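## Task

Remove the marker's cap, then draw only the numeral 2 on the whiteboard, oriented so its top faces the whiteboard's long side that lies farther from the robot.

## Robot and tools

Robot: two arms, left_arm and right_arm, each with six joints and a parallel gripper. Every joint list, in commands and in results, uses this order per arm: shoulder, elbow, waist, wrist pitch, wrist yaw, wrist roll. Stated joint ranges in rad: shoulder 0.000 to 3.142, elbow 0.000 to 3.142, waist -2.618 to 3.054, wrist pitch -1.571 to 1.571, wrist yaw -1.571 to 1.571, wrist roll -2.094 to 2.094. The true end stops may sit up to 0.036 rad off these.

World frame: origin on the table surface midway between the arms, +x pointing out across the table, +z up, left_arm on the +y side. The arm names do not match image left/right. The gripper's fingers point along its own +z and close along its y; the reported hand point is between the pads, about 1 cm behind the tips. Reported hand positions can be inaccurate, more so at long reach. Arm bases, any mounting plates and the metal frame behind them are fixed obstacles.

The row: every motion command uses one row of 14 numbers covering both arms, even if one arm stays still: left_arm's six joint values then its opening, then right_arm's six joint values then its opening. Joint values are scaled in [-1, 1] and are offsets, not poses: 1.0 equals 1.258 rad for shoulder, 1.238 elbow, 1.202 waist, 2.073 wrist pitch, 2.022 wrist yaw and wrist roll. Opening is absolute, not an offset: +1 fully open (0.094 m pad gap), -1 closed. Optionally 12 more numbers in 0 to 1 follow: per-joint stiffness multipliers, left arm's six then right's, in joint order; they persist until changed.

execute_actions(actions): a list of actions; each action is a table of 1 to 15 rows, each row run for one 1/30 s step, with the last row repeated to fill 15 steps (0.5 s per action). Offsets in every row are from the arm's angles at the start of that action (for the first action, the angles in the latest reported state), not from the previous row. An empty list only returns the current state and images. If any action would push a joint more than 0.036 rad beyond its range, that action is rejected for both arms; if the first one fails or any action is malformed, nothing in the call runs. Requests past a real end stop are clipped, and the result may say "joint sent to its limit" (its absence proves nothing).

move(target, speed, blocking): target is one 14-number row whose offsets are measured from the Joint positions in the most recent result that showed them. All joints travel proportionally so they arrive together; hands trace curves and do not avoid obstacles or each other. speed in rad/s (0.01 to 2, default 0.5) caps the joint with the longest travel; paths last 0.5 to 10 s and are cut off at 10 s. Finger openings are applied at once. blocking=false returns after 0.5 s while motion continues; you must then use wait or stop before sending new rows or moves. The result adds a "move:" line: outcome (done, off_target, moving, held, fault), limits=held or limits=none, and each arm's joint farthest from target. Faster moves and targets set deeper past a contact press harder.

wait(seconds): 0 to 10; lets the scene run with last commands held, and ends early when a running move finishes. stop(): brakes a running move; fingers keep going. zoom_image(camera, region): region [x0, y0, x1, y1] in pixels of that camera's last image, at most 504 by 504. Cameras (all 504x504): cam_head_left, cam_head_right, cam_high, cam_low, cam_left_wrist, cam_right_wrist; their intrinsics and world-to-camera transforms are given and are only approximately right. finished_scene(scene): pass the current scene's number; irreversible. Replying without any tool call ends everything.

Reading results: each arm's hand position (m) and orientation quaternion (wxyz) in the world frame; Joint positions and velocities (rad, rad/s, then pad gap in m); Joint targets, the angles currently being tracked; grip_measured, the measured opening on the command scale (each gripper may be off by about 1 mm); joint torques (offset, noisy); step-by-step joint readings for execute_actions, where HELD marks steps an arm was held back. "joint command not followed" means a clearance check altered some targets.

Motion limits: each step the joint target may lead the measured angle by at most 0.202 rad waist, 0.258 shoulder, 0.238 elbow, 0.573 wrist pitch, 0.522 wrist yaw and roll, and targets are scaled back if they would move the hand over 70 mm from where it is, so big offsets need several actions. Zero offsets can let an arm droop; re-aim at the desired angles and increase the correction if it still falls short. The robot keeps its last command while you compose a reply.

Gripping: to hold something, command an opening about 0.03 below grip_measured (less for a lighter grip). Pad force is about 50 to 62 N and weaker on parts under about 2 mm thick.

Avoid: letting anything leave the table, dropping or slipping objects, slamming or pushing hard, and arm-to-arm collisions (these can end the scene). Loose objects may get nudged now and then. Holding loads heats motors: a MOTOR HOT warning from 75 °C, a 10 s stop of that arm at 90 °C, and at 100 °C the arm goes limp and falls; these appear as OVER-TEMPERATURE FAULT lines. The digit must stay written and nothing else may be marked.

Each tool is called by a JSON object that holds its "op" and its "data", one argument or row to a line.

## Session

{"op": "execute_actions", "data": {
  "actions": []
}}

Scene clock: 0.00 s.
left_arm: end_effector_position=(+0.2532, +0.2909, +0.2530) grip_measured=+1.000 end_effector_quat_wxyz=(+0.208, +0.112, +0.929, -0.284) | right_arm: end_effector_position=(+0.4256, -0.3197, +0.1973) grip_measured=+1.000 end_effector_quat_wxyz=(+0.382, -0.094, +0.918, +0.042)
Joint names: [shoulder, elbow, waist, wrist pitch, wrist yaw, wrist roll]
Joint positions: left_arm=[ 1.063  0.523  0.459 -0.662  0.532  0.769  0.094] | right_arm=[ 1.517  0.548 -0.503  0.452 -0.259 -0.53   0.094]
Joint velocities: left_arm=[-0.012 -0.002 -0.007  0.037 -0.066 -0.037  0.   ] | right_arm=[-0.017  0.032 -0.007  0.095  0.007  0.022  0.   ]
Joint torques (N m, as the arm reports them, + toward a larger angle): no reading
Motor temperatures (°C, as the motors report them): left_arm=[26 26 22 25 24 26] | right_arm=[27 24 26 28 23 25]
Joint targets: left_arm=[1.059 0.528 0.457 -0.664 0.543 0.772] | right_arm=[1.506 0.556 -0.500 0.463 -0.270 -0.530]
Joint stiffness scale: left_arm=[1. 1. 1. 1. 1. 1.] | right_arm=[1. 1. 1. 1. 1. 1.]
camera_calibration (this result's frames):
cam_left_wrist: T_world_to_cam=[[-0.102743, -0.843838, 0.52667, 0.138238], [-0.917052, 0.285449, 0.27845, 0.101014], [-0.385304, -0.454375, -0.803171, 0.534151], [0, 0, 0, 1]] pos_world=[0.312649, 0.330521, 0.328082]
cam_right_wrist: T_world_to_cam=[[0.210526, -0.977353, 0.0214661, -0.404175], [-0.966853, -0.211409, -0.143186, 0.389451], [0.144482, 0.00938987, -0.989463, 0.245007], [0, 0, 0, 1]] pos_world=[0.426232, -0.314988, 0.306866]

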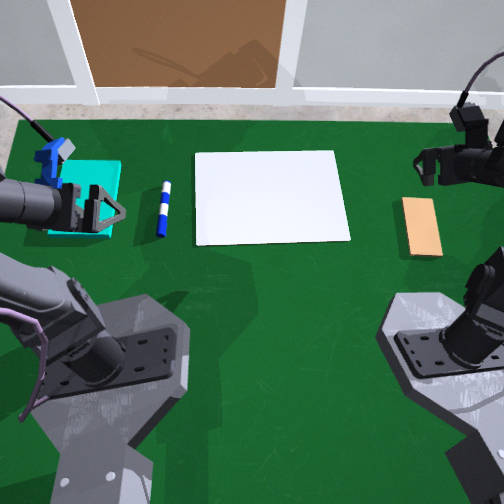

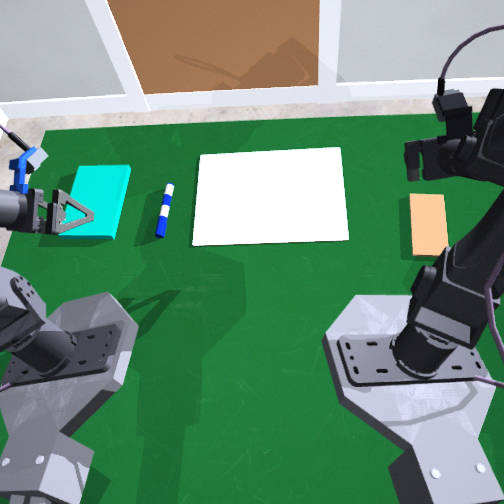

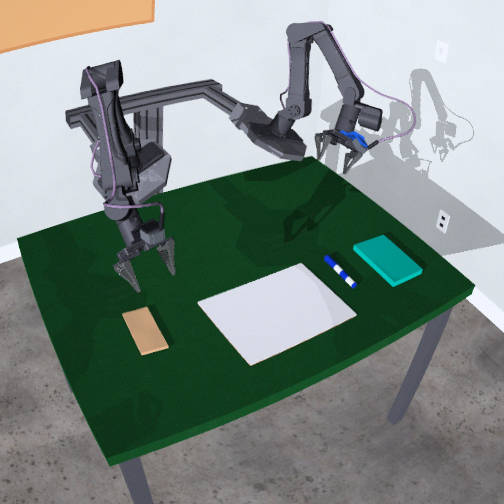

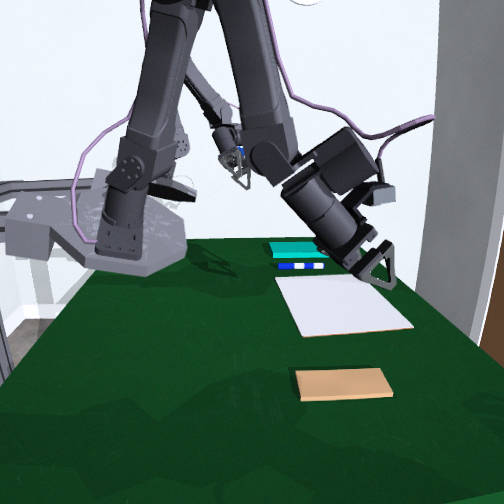

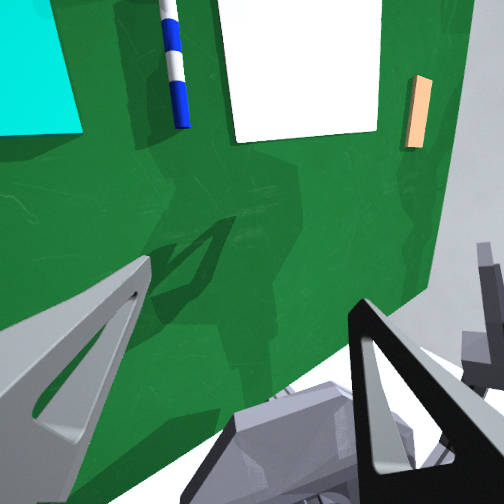

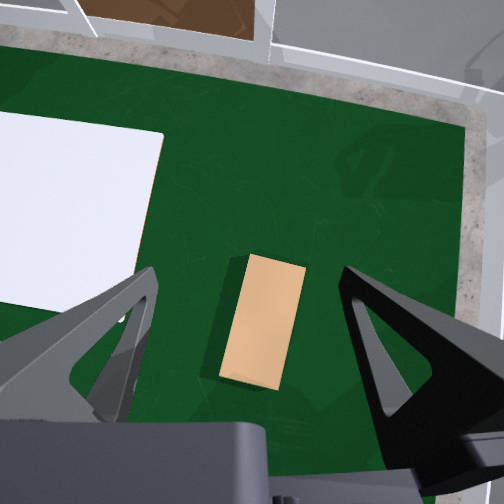

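{"op": "zoom_image", "data": {
  "camera": "cam_head_left",
  "region": [130,140,370,260]
}}

{"op": "zoom_image", "data": {
  "camera": "cam_high",
  "region": [300,240,380,300]
}}

Region (130, 140, 370, 260) of cam_head_left's 504x504 image, scaled by 2.100, with more detail than that image has.

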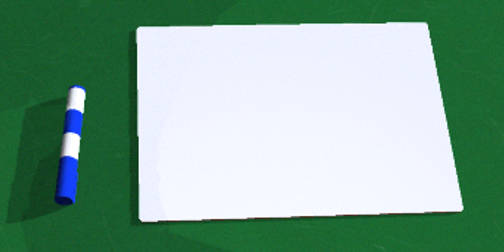

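Region (300, 240, 380, 300) of cam_high's 504x504 image, scaled by 6.300, with more detail than that image has; it fills the top 378 rows of this view, and the rest is white.

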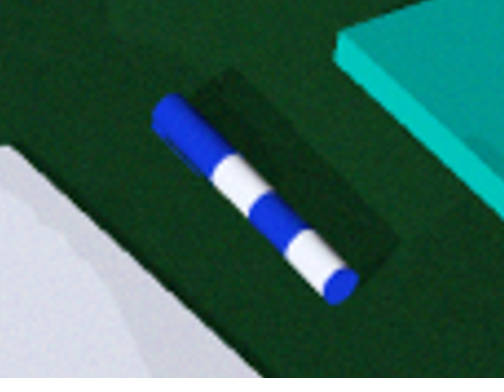

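{"op": "move", "data": {
  "target": [1.0,0.8,-0.532,0.066,-0.446,-0.409,1, 0,0.01,0,0,0,0,1],
  "speed": 0.8
}}

Scene clock: 5.47 s.
left_arm: end_effector_position=(+0.4506, +0.2152, +0.0910) grip_measured=+1.000 end_effector_quat_wxyz=(+0.005, +0.027, +1.000, -0.007) | right_arm: end_effector_position=(+0.4250, -0.3203, +0.1965) grip_measured=+1.000 end_effector_quat_wxyz=(+0.380, -0.093, +0.919, +0.041)
Joint names: [shoulder, elbow, waist, wrist pitch, wrist yaw, wrist roll]
Joint positions: left_arm=[ 2.323  1.491 -0.177 -0.531 -0.363 -0.051  0.094] | right_arm=[ 1.517  0.548 -0.503  0.449 -0.254 -0.53   0.094]
Joint velocities: left_arm=[ 0.002 -0.012  0.007 -0.066 -0.066 -0.022  0.   ] | right_arm=[ 0.012  0.002 -0.022 -0.007 -0.037 -0.022  0.   ]
Joint torques (N m, as the arm reports them, + toward a larger angle): left_arm=[-10.27   6.35  -4.02   0.41  -0.02  -0.05] | right_arm=[-7.06  5.32  1.1   1.12 -0.27  0.02]
Motor temperatures (°C, as the motors report them): left_arm=[26 27 22 25 24 26] | right_arm=[28 24 26 29 23 25]
Joint targets: left_arm=[2.321 1.514 -0.180 -0.525 -0.370 -0.058] | right_arm=[1.517 0.561 -0.503 0.452 -0.259 -0.530]
Joint stiffness scale: left_arm=[1. 1. 1. 1. 1. 1.] | right_arm=[1. 1. 1. 1. 1. 1.]
move: off_target (left_arm); limits=none; left_arm: farthest joint: the elbow, 0.023 radians from its target (0.990 radians at the start); right_arm: farthest joint: the elbow, 0.012 radians from its target (0.012 radians at the start)
camera_calibration (this result's frames):
cam_left_wrist: T_world_to_cam=[[0.17071, -0.984473, -0.0408676, 0.138689], [-0.730478, -0.154284, 0.66528, 0.324095], [-0.661256, -0.0837172, -0.745474, 0.485067], [0, 0, 0, 1]] pos_world=[0.533822, 0.227147, 0.151659]
cam_right_wrist: T_world_to_cam=[[0.208119, -0.977832, 0.0230536, -0.404028], [-0.968, -0.209291, -0.13847, 0.38888], [0.140225, 0.00650231, -0.990098, 0.245402], [0, 0, 0, 1]] pos_world=[0.42611, -0.315278, 0.306135]

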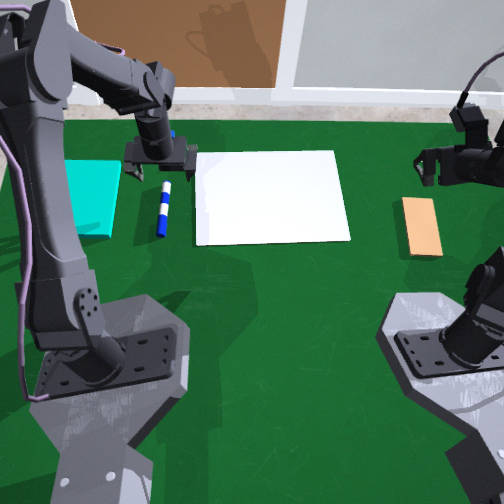

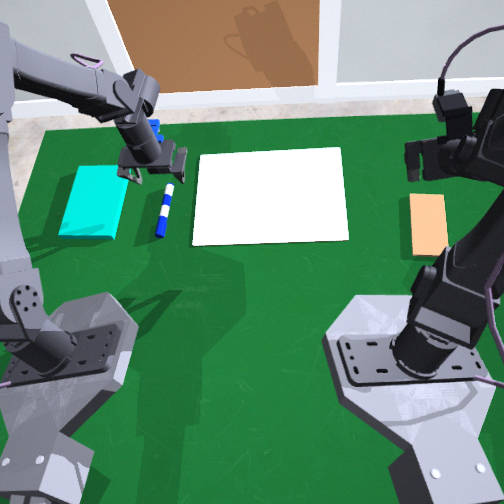

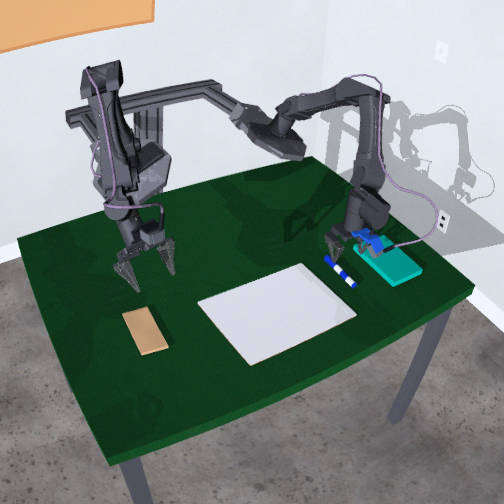

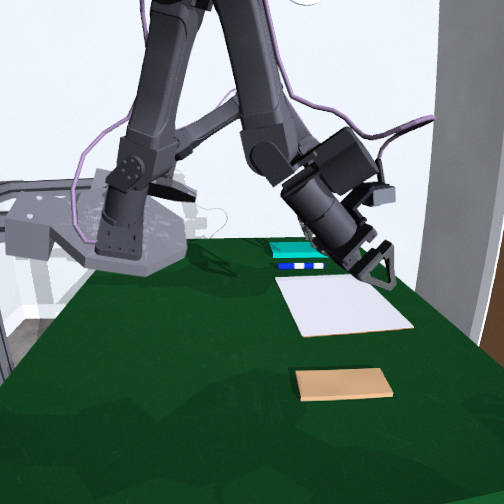

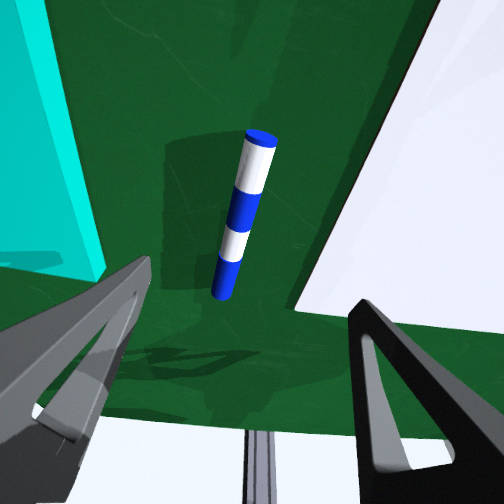

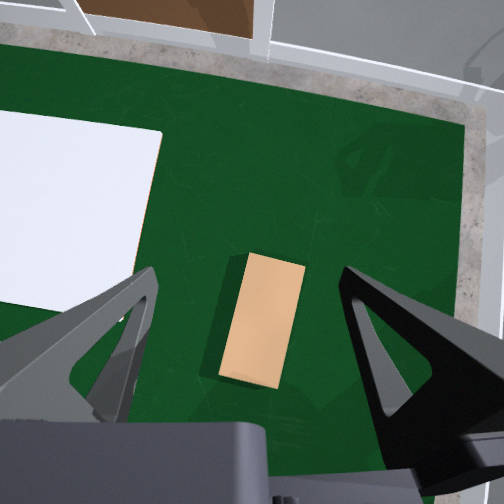

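{"op": "move", "data": {
  "target": [0.165,0.07,0.052,0.072,0,0.025,0.4, 0,0.01,0,0,0,0,1],
  "speed": 0.4
}}

Scene clock: 7.23 s.
left_arm: end_effector_position=(+0.4427, +0.2190, +0.0141) grip_measured=+0.402 end_effector_quat_wxyz=(-0.010, +0.020, +1.000, +0.001) | right_arm: end_effector_position=(+0.4244, -0.3209, +0.1959) grip_measured=+1.000 end_effector_quat_wxyz=(+0.378, -0.092, +0.920, +0.039)
Joint names: [shoulder, elbow, waist, wrist pitch, wrist yaw, wrist roll]
Joint positions: left_arm=[ 2.53   1.55  -0.111 -0.39  -0.364 -0.007  0.066] | right_arm=[ 1.517  0.548 -0.503  0.447 -0.249 -0.53   0.094]
Joint velocities: left_arm=[ 0.002 -0.007 -0.027  0.037 -0.007  0.051 -0.001] | right_arm=[ 0.022  0.007 -0.022 -0.007 -0.007 -0.022  0.   ]
Joint torques (N m, as the arm reports them, + toward a larger angle): left_arm=[-10.32   6.01  -4.16   0.41   0.06   0.1 ] | right_arm=[-7.12  5.38  1.03  1.12 -0.28  0.02]
Motor temperatures (°C, as the motors report them): left_arm=[27 27 22 25 24 26] | right_arm=[28 24 26 29 23 25]
Joint targets: left_arm=[2.531 1.577 -0.114 -0.382 -0.363 -0.001] | right_arm=[1.517 0.561 -0.503 0.450 -0.254 -0.530]
Joint stiffness scale: left_arm=[1. 1. 1. 1. 1. 1.] | right_arm=[1. 1. 1. 1. 1. 1.]
move: off_target (left_arm); limits=none; left_arm: farthest joint: the elbow, 0.028 radians from its target (0.087 radians at the start); right_arm: farthest joint: the elbow, 0.012 radians from its target (0.012 radians at the start)
camera_calibration (this result's frames):
cam_left_wrist: T_world_to_cam=[[0.182187, -0.981298, -0.0621465, 0.135131], [-0.708742, -0.174868, 0.683452, 0.364706], [-0.681537, -0.0804704, -0.727345, 0.430783], [0, 0, 0, 1]] pos_world=[0.527458, 0.231044, 0.0724673]
cam_right_wrist: T_world_to_cam=[[0.205656, -0.978309, 0.0248617, -0.403948], [-0.969085, -0.207124, -0.134065, 0.388426], [0.136306, 0.0034781, -0.990661, 0.245638], [0, 0, 0, 1]] pos_world=[0.42601, -0.315588, 0.305461]

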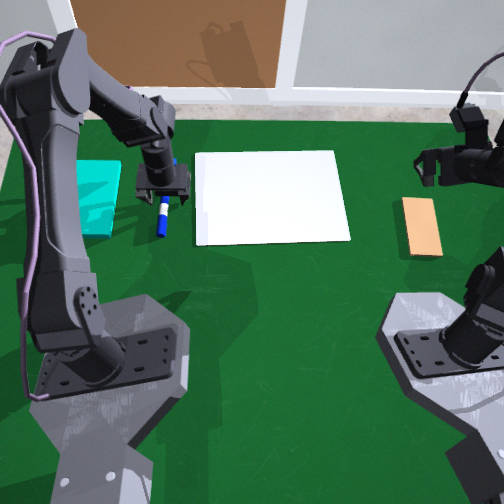

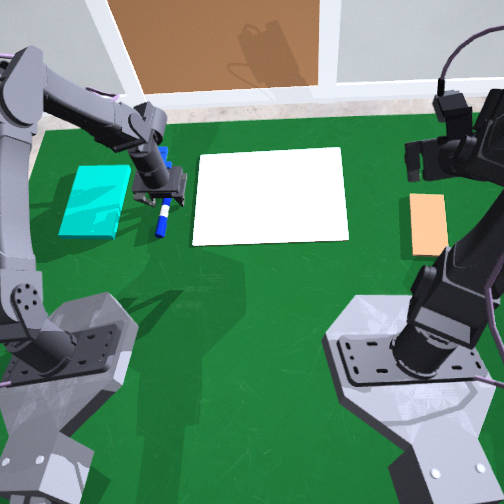

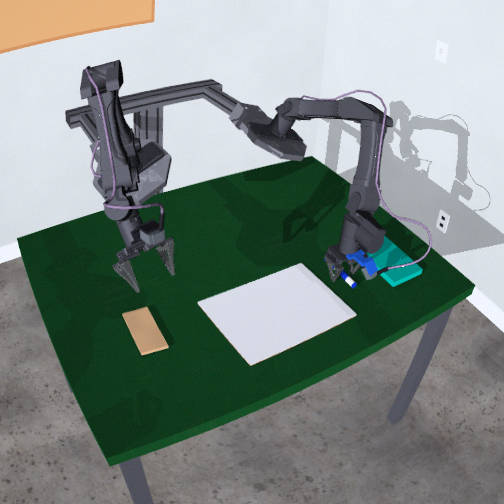

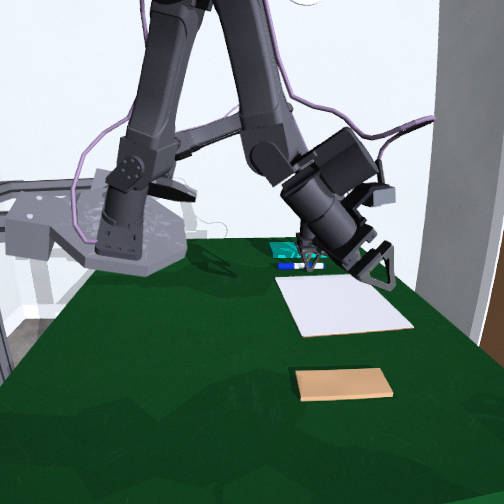

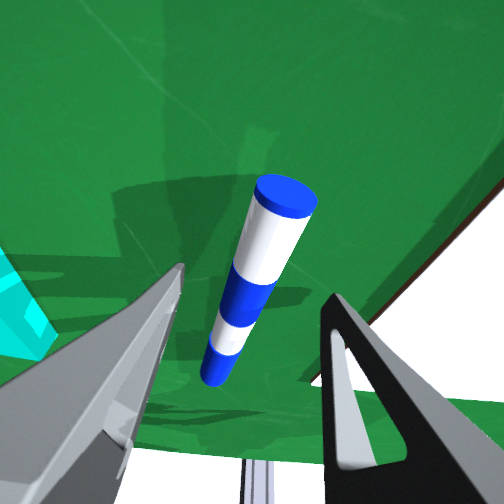

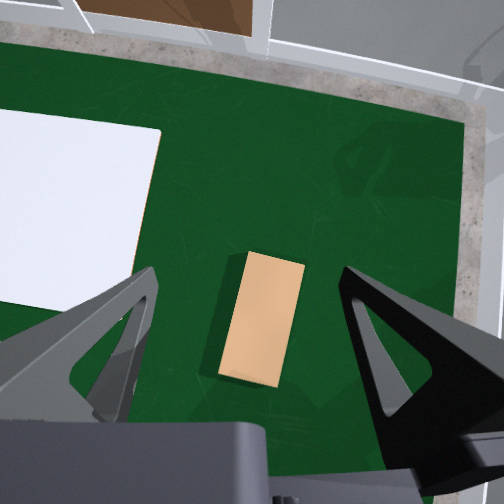

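{"op": "zoom_image", "data": {
  "camera": "cam_low",
  "region": [270,225,340,280]
}}

Region (270, 225, 340, 280) of cam_low's 504x504 image, scaled by 7.200, with more detail than that image has; it fills the top 396 rows of this view, and the rest is white.

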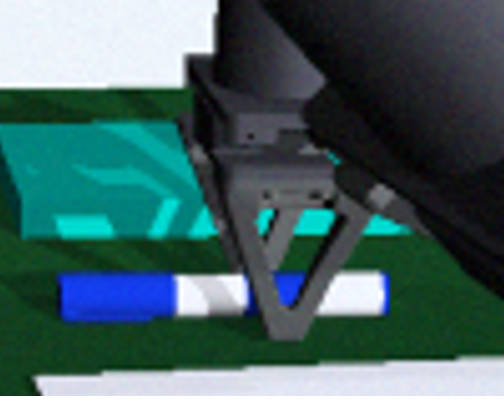

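Looks well placed at table level. Close.

{"op": "execute_actions", "data": {
  "actions": [
    [[0,0.015,0,0,0,0,0,0,0.01,0,0,0,0,1],[0,0.015,0,0,0,0,-0.3,0,0.01,0,0,0,0,1],[0,0.015,0,0,0,0,-0.5,0,0.01,0,0,0,0,1],[0,0.015,0,0,0,0,-0.7,0,0.01,0,0,0,0,1]],
    [[0,0.015,0,0,0,0,-0.75,0,0.01,0,0,0,0,1]],
    [[-0.05,0.015,0,0,0,0,-0.75,0,0.01,0,0,0,0,1],[-0.1,0.015,0,0,0,0,-0.75,0,0.01,0,0,0,0,1]]
  ]
}}

Scene clock: 9.07 s.
left_arm: end_effector_position=(+0.4929, +0.2368, +0.0670) grip_measured=-0.653 end_effector_quat_wxyz=(+0.062, -0.007, +0.998, -0.001) | right_arm: end_effector_position=(+0.4227, -0.3225, +0.1939) grip_measured=+1.000 end_effector_quat_wxyz=(+0.372, -0.090, +0.923, +0.035)
Joint names: [shoulder, elbow, waist, wrist pitch, wrist yaw, wrist roll]
Joint positions: left_arm=[ 2.397  1.563 -0.111 -0.382 -0.362 -0.007  0.016] | right_arm=[ 1.517  0.548 -0.503  0.439 -0.236 -0.53   0.094]
Joint velocities: left_arm=[ 0.007 -0.017 -0.002  0.007 -0.007  0.007 -0.001] | right_arm=[-0.007 -0.022  0.017  0.051  0.007  0.051  0.   ]
Joint torques (N m, as the arm reports them, + toward a larger angle): left_arm=[-10.2    5.24  -4.02   0.5    0.07   0.03] | right_arm=[-7.1   5.28  1.04  1.11 -0.27  0.03]
Motor temperatures (°C, as the motors report them): left_arm=[28 27 22 25 24 26] | right_arm=[28 24 26 29 23 25]
Joint targets: left_arm=[2.404 1.568 -0.111 -0.390 -0.364 -0.007] | right_arm=[1.517 0.561 -0.503 0.442 -0.240 -0.530]
Joint stiffness scale: left_arm=[1. 1. 1. 1. 1. 1.] | right_arm=[1. 1. 1. 1. 1. 1.]
Step readings (joint positions; steps 1 to 15: 1st action; 16 to 30: 2nd action; 31 to 45: 3rd action):
0: left_arm=[2.530 1.550 -0.111 -0.390 -0.364 -0.007] | right_arm=[1.517 0.548 -0.503 0.447 -0.249 -0.530]
1: left_arm=[2.530 1.550 -0.111 -0.390 -0.364 -0.007] | right_arm=[1.517 0.548 -0.503 0.447 -0.249 -0.530]
2: left_arm=[2.530 1.550 -0.111 -0.390 -0.364 -0.007] | right_arm=[1.517 0.548 -0.503 0.446 -0.248 -0.530]
4: left_arm=[2.530 1.550 -0.111 -0.390 -0.364 -0.007] | right_arm=[1.517 0.548 -0.503 0.445 -0.247 -0.530]
8: left_arm=[2.530 1.550 -0.111 -0.390 -0.364 -0.007] | right_arm=[1.517 0.548 -0.503 0.445 -0.246 -0.530]
15: left_arm=[2.530 1.550 -0.111 -0.390 -0.364 -0.007] | right_arm=[1.517 0.548 -0.503 0.444 -0.245 -0.530]
16: left_arm=[2.530 1.550 -0.111 -0.390 -0.364 -0.007] | right_arm=[1.517 0.548 -0.503 0.444 -0.244 -0.530]
17: left_arm=[2.530 1.550 -0.111 -0.390 -0.364 -0.007] | right_arm=[1.517 0.548 -0.503 0.444 -0.243 -0.530]
19: left_arm=[2.530 1.550 -0.111 -0.390 -0.364 -0.007] | right_arm=[1.517 0.548 -0.503 0.443 -0.242 -0.530]
23: left_arm=[2.530 1.550 -0.111 -0.390 -0.364 -0.007] | right_arm=[1.517 0.548 -0.503 0.442 -0.241 -0.530]
30: left_arm=[2.530 1.550 -0.111 -0.390 -0.364 -0.007] | right_arm=[1.517 0.548 -0.503 0.442 -0.240 -0.530]
31: left_arm=[2.526 1.550 -0.111 -0.390 -0.363 -0.007] | right_arm=[1.517 0.548 -0.503 0.442 -0.240 -0.530]
32: left_arm=[2.516 1.550 -0.111 -0.396 -0.363 -0.007] | right_arm=[1.517 0.548 -0.503 0.441 -0.239 -0.530]
34: left_arm=[2.480 1.550 -0.111 -0.404 -0.362 -0.007] | right_arm=[1.517 0.548 -0.503 0.440 -0.238 -0.530]
38: left_arm=[2.405 1.556 -0.111 -0.392 -0.362 -0.007] | right_arm=[1.517 0.548 -0.503 0.440 -0.236 -0.530]
45: Joint positions above
camera_calibration (this result's frames):
cam_left_wrist: T_world_to_cam=[[0.24175, -0.97003, -0.0244867, 0.112181], [-0.789094, -0.211218, 0.576817, 0.422627], [-0.564702, -0.120123, -0.816506, 0.462723], [0, 0, 0, 1]] pos_world=[0.567672, 0.253669, 0.136785]
cam_right_wrist: T_world_to_cam=[[0.199162, -0.979529, 0.0292875, -0.403557], [-0.972062, -0.201256, -0.120794, 0.386708], [0.124215, -0.00441175, -0.992245, 0.246793], [0, 0, 0, 1]] pos_world=[0.425622, -0.31638, 0.30341]

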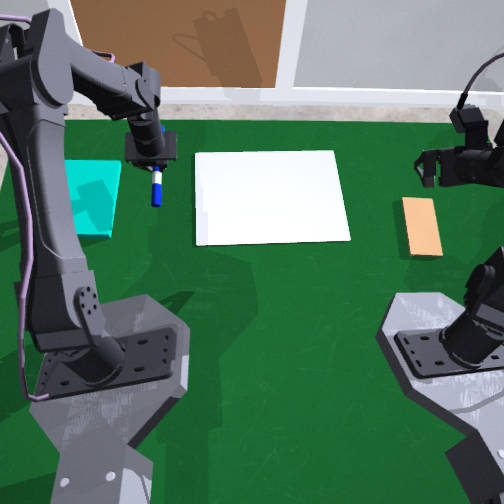

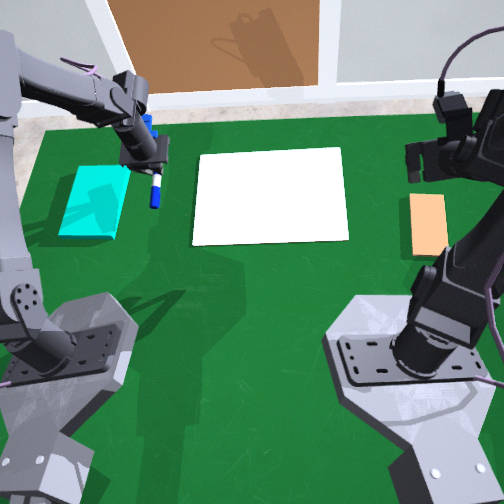

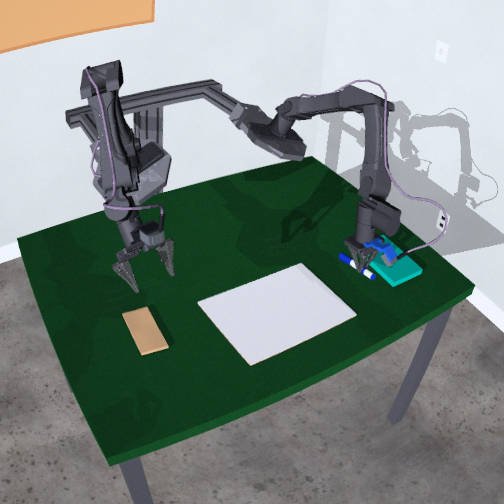

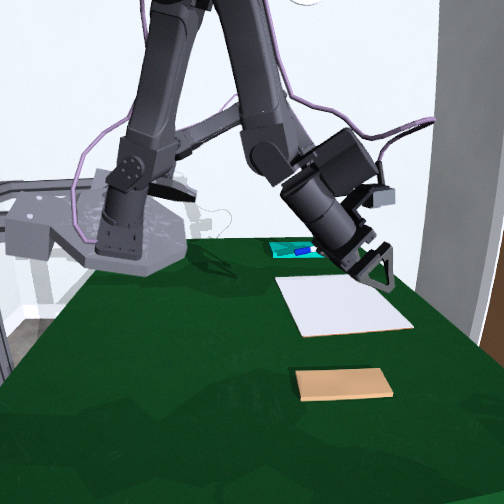

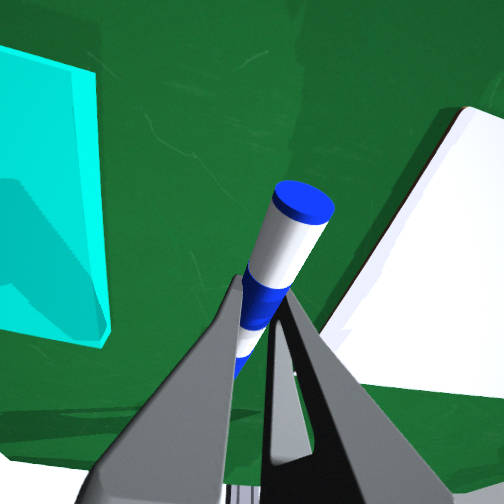

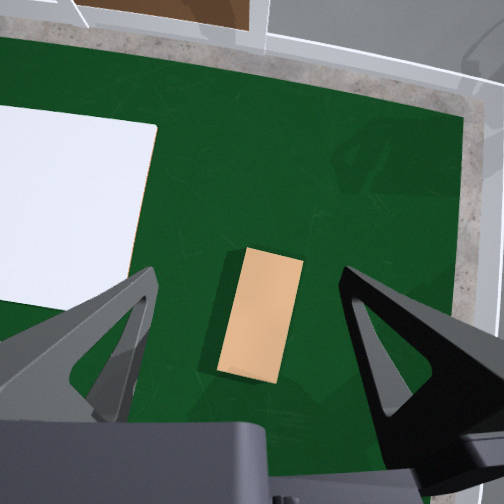

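{"op": "move", "data": {
  "target": [-0.199,-0.17,-0.627,-0.234,-0.019,-1.0,-0.75, 0.238,-0.17,0.648,0.071,0.013,-0.161,1],
  "speed": 0.8
}}

Scene clock: 16.13 s.
left_arm: end_effector_position=(+0.3057, +0.0277, +0.2312) grip_measured=-0.652 end_effector_quat_wxyz=(-0.008, -0.558, +0.830, -0.011) | right_arm: end_effector_position=(+0.2808, -0.0386, +0.1742) grip_measured=+1.000 end_effector_quat_wxyz=(+0.316, -0.523, +0.762, +0.217)
Joint names: [shoulder, elbow, waist, wrist pitch, wrist yaw, wrist roll]
Joint positions: left_arm=[ 2.166  1.368 -0.857 -0.85  -0.392 -2.022  0.016] | right_arm=[ 1.802  0.354  0.262  0.571 -0.199 -0.849  0.094]
Joint velocities: left_arm=[-0.002 -0.012 -0.012  0.037  0.007 -0.007  0.001] | right_arm=[ 0.017 -0.032  0.007  0.007 -0.022  0.037  0.   ]
Joint torques (N m, as the arm reports them, + toward a larger angle): left_arm=[-9.46  4.55 -4.37  0.19 -0.01 -0.07] | right_arm=[-4.45  1.16  3.6   1.03 -0.44 -0.05]
Motor temperatures (°C, as the motors report them): left_arm=[29 27 23 25 24 26] | right_arm=[28 24 26 29 23 25]
Joint targets: left_arm=[2.147 1.352 -0.864 -0.867 -0.401 -2.029] | right_arm=[1.816 0.338 0.276 0.587 -0.209 -0.855]
Joint stiffness scale: left_arm=[1. 1. 1. 1. 1. 1.] | right_arm=[1. 1. 1. 1. 1. 1.]
move: done; limits=none; left_arm: farthest joint: the shoulder, 0.019 radians from its target (0.250 radians at the start); right_arm: farthest joint: the elbow, 0.016 radians from its target (0.211 radians at the start)
camera_calibration (this result's frames):
cam_left_wrist: T_world_to_cam=[[0.985183, -0.163109, -0.0530139, -0.284407], [-0.0819984, -0.719438, 0.6897, -0.0921264], [-0.150637, -0.675133, -0.722152, 0.332901], [0, 0, 0, 1]] pos_world=[0.322785, 0.112084, 0.288867]
cam_right_wrist: T_world_to_cam=[[0.935087, -0.353333, 0.0277213, -0.278885], [-0.346309, -0.927528, -0.140578, 0.103218], [0.0753831, 0.121853, -0.989681, 0.264304], [0, 0, 0, 1]] pos_world=[0.276603, -0.0350075, 0.283818]

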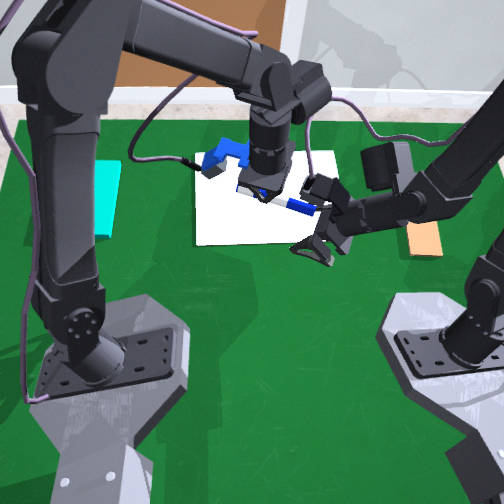

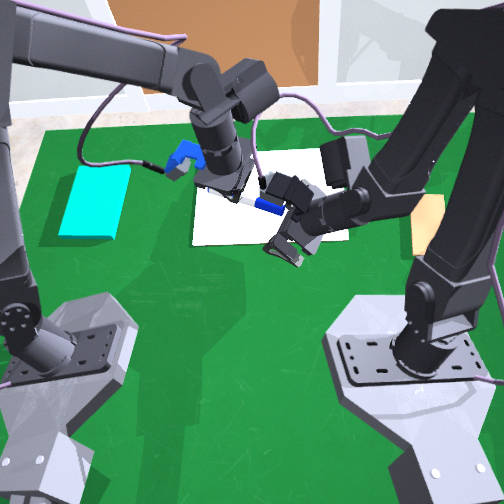

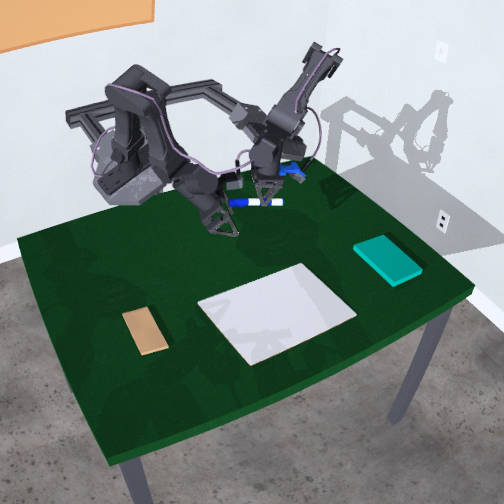

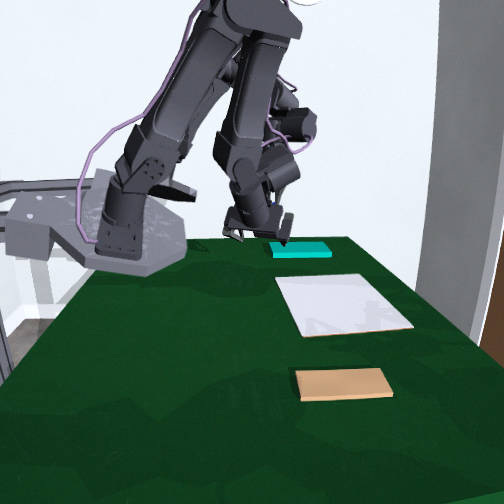

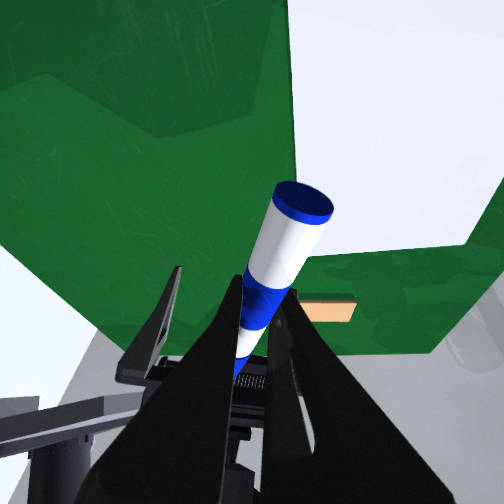

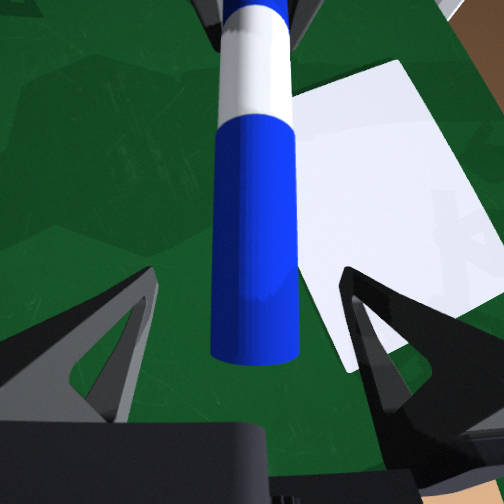

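{"op": "move", "data": {
  "target": [0.082,-0.075,0.062,0.105,-0.003,0.033,-0.75, 0,0,0,0,0,0,0.2],
  "speed": 0.25
}}

Scene clock: 18.33 s.
left_arm: end_effector_position=(+0.3108, +0.0294, +0.1733) grip_measured=-0.652 end_effector_quat_wxyz=(-0.010, -0.568, +0.823, -0.016) | right_arm: end_effector_position=(+0.2815, -0.0399, +0.1733) grip_measured=+0.203 end_effector_quat_wxyz=(+0.315, -0.522, +0.763, +0.212)
Joint names: [shoulder, elbow, waist, wrist pitch, wrist yaw, wrist roll]
Joint positions: left_arm=[ 2.262  1.289 -0.782 -0.635 -0.392 -1.962  0.016] | right_arm=[ 1.802  0.354  0.262  0.571 -0.189 -0.849  0.056]
Joint velocities: left_arm=[-0.007  0.002 -0.012  0.037  0.051 -0.081  0.   ] | right_arm=[ 0.007 -0.017 -0.002  0.022 -0.022 -0.007 -0.002]
Joint torques (N m, as the arm reports them, + toward a larger angle): left_arm=[-8.05  4.16 -4.1   0.39  0.01  0.09] | right_arm=[-5.66  2.47  2.3   0.86 -0.44  0.02]
Motor temperatures (°C, as the motors report them): left_arm=[30 27 23 25 24 26] | right_arm=[28 24 27 29 23 25]
Joint targets: left_arm=[2.268 1.276 -0.783 -0.633 -0.398 -1.956] | right_arm=[1.802 0.354 0.262 0.571 -0.199 -0.848]
Joint stiffness scale: left_arm=[1. 1. 1. 1. 1. 1.] | right_arm=[1. 1. 1. 1. 1. 1.]
move: done; limits=none; left_arm: farthest joint: the elbow, 0.014 radians from its target (0.093 radians at the start); right_arm: farthest joint: the wrist yaw, 0.010 radians from its target (0.000 radians at the start)
camera_calibration (this result's frames):
cam_left_wrist: T_world_to_cam=[[0.989134, -0.138465, -0.0494033, -0.294796], [-0.0653043, -0.714895, 0.696175, -0.0570355], [-0.131714, -0.685385, -0.71617, 0.286418], [0, 0, 0, 1]] pos_world=[0.325594, 0.114713, 0.230267]
cam_right_wrist: T_world_to_cam=[[0.933387, -0.357413, 0.0323156, -0.280502], [-0.35039, -0.927089, -0.133167, 0.102024], [0.077555, 0.112974, -0.990567, 0.26267], [0, 0, 0, 1]] pos_world=[0.277193, -0.0353446, 0.282843]

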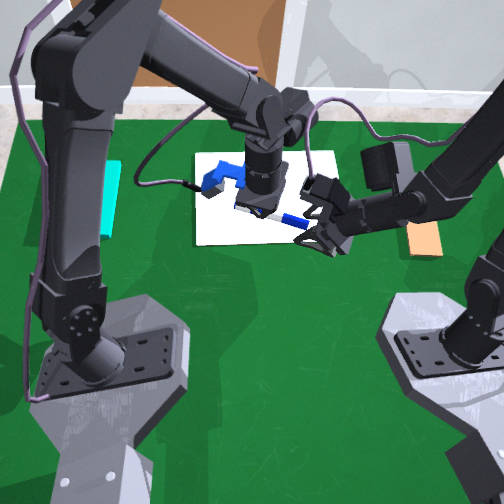

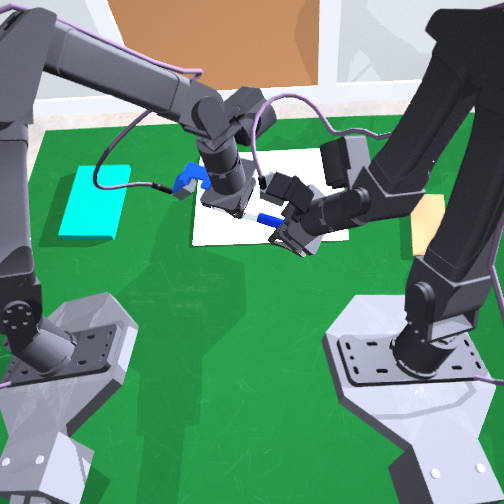

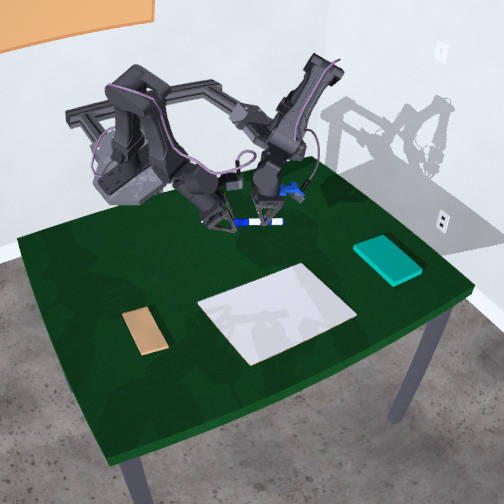

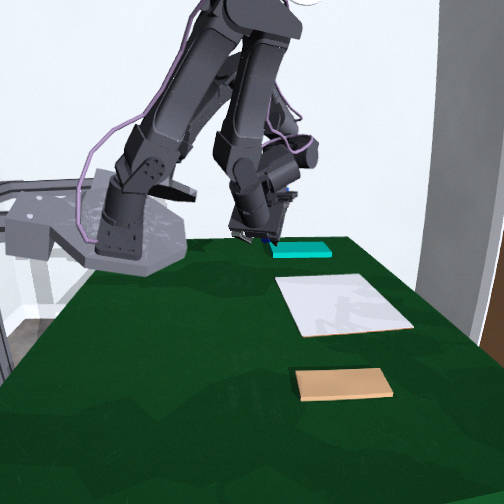

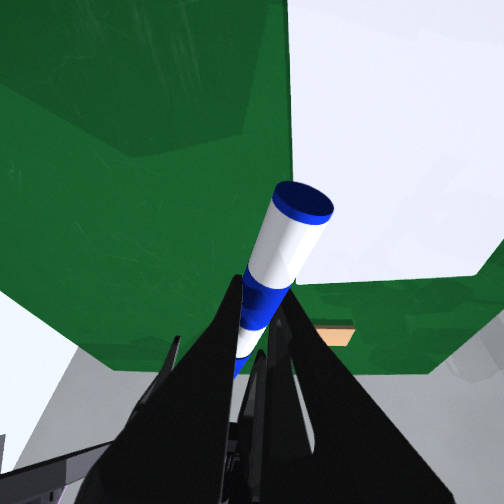

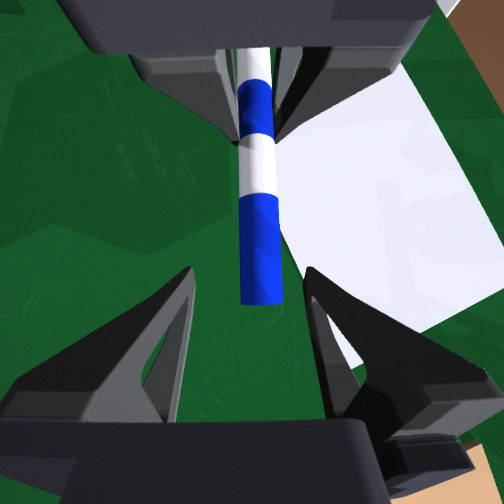

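{"op": "move", "data": {
  "target": [0,0,0,0,0,0,-0.75, 0.045,0.061,0.069,0.003,0.02,0.027,0.2],
  "speed": 0.2
}}

Scene clock: 19.87 s.
left_arm: end_effector_position=(+0.3109, +0.0293, +0.1733) grip_measured=-0.652 end_effector_quat_wxyz=(-0.010, -0.568, +0.823, -0.016) | right_arm: end_effector_position=(+0.2872, -0.0214, +0.1757) grip_measured=+0.203 end_effector_quat_wxyz=(+0.315, -0.524, +0.763, +0.209)
Joint names: [shoulder, elbow, waist, wrist pitch, wrist yaw, wrist roll]
Joint positions: left_arm=[ 2.262  1.289 -0.782 -0.634 -0.392 -1.962  0.016] | right_arm=[ 1.843  0.404  0.33   0.571 -0.14  -0.801  0.056]
Joint velocities: left_arm=[-0.012 -0.007 -0.022 -0.081 -0.037  0.022 -0.001] | right_arm=[-0.007  0.017 -0.012 -0.022 -0.051 -0.037  0.   ]
Joint torques (N m, as the arm reports them, + toward a larger angle): left_arm=[-8.5   5.13 -3.9   0.37  0.09  0.03] | right_arm=[-4.69  4.83  3.93  0.99 -0.41  0.09]
Motor temperatures (°C, as the motors report them): left_arm=[30 27 23 25 24 26] | right_arm=[28 24 27 29 23 25]
Joint targets: left_arm=[2.262 1.289 -0.782 -0.635 -0.392 -1.962] | right_arm=[1.858 0.429 0.344 0.577 -0.149 -0.794]
Joint stiffness scale: left_arm=[1. 1. 1. 1. 1. 1.] | right_arm=[1. 1. 1. 1. 1. 1.]
move: off_target (right_arm); limits=none; left_arm: farthest joint: the wrist pitch, 0.001 radians from its target (0.001 radians at the start); right_arm: farthest joint: the elbow, 0.025 radians from its target (0.076 radians at the start)
camera_calibration (this result's frames):
cam_left_wrist: T_world_to_cam=[[0.989168, -0.138324, -0.0491209, -0.294933], [-0.065369, -0.714737, 0.696332, -0.0570883], [-0.131428, -0.685578, -0.716037, 0.28628], [0, 0, 0, 1]] pos_world=[0.325632, 0.114668, 0.230252]
cam_right_wrist: T_world_to_cam=[[0.933496, -0.356425, 0.0393192, -0.280491], [-0.348919, -0.928141, -0.12965, 0.120418], [0.0827044, 0.107309, -0.99078, 0.260895], [0, 0, 0, 1]] pos_world=[0.282276, -0.0162054, 0.285131]

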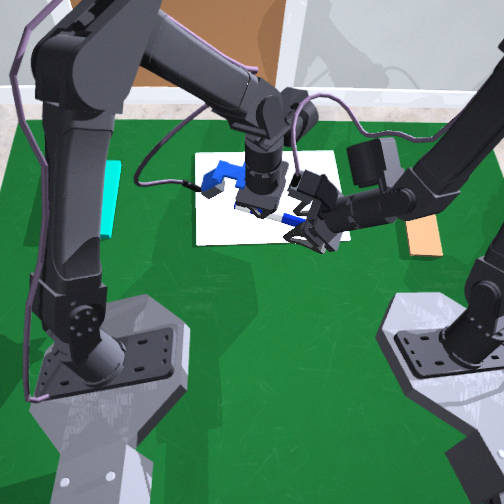

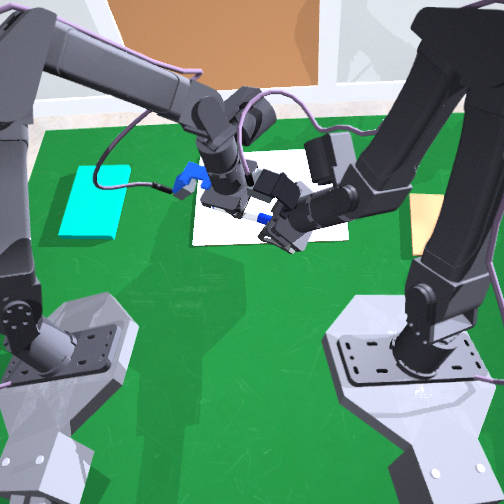

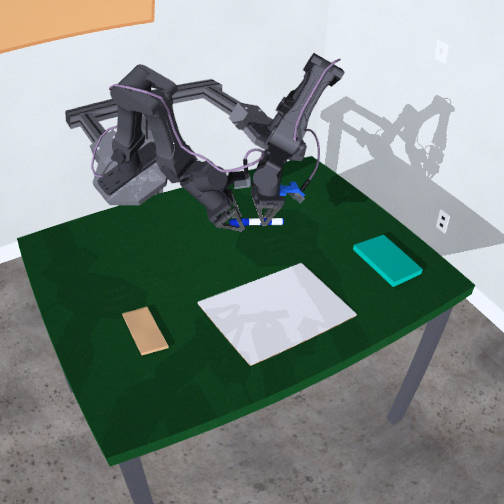

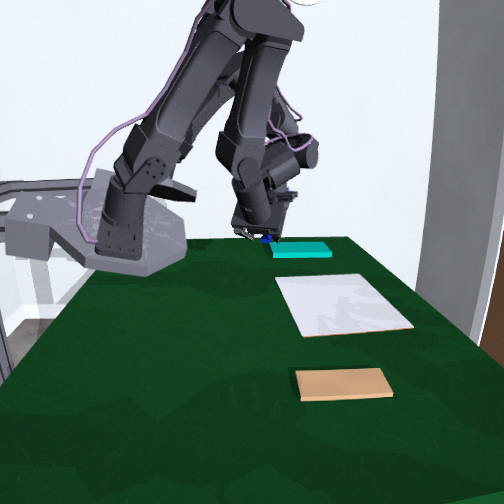

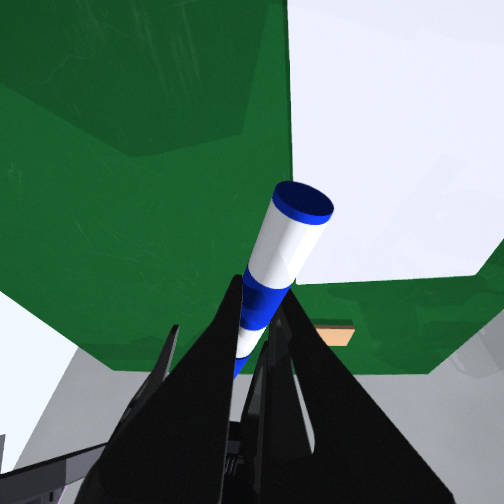

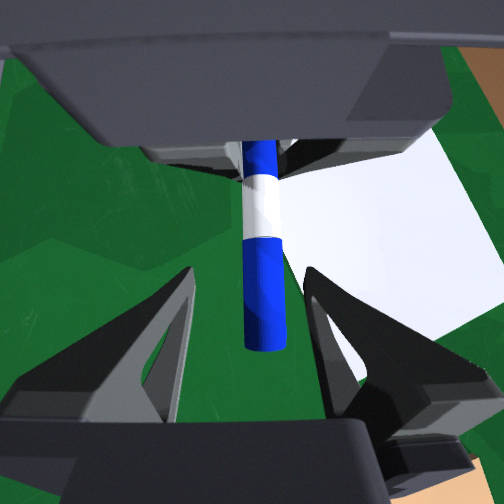

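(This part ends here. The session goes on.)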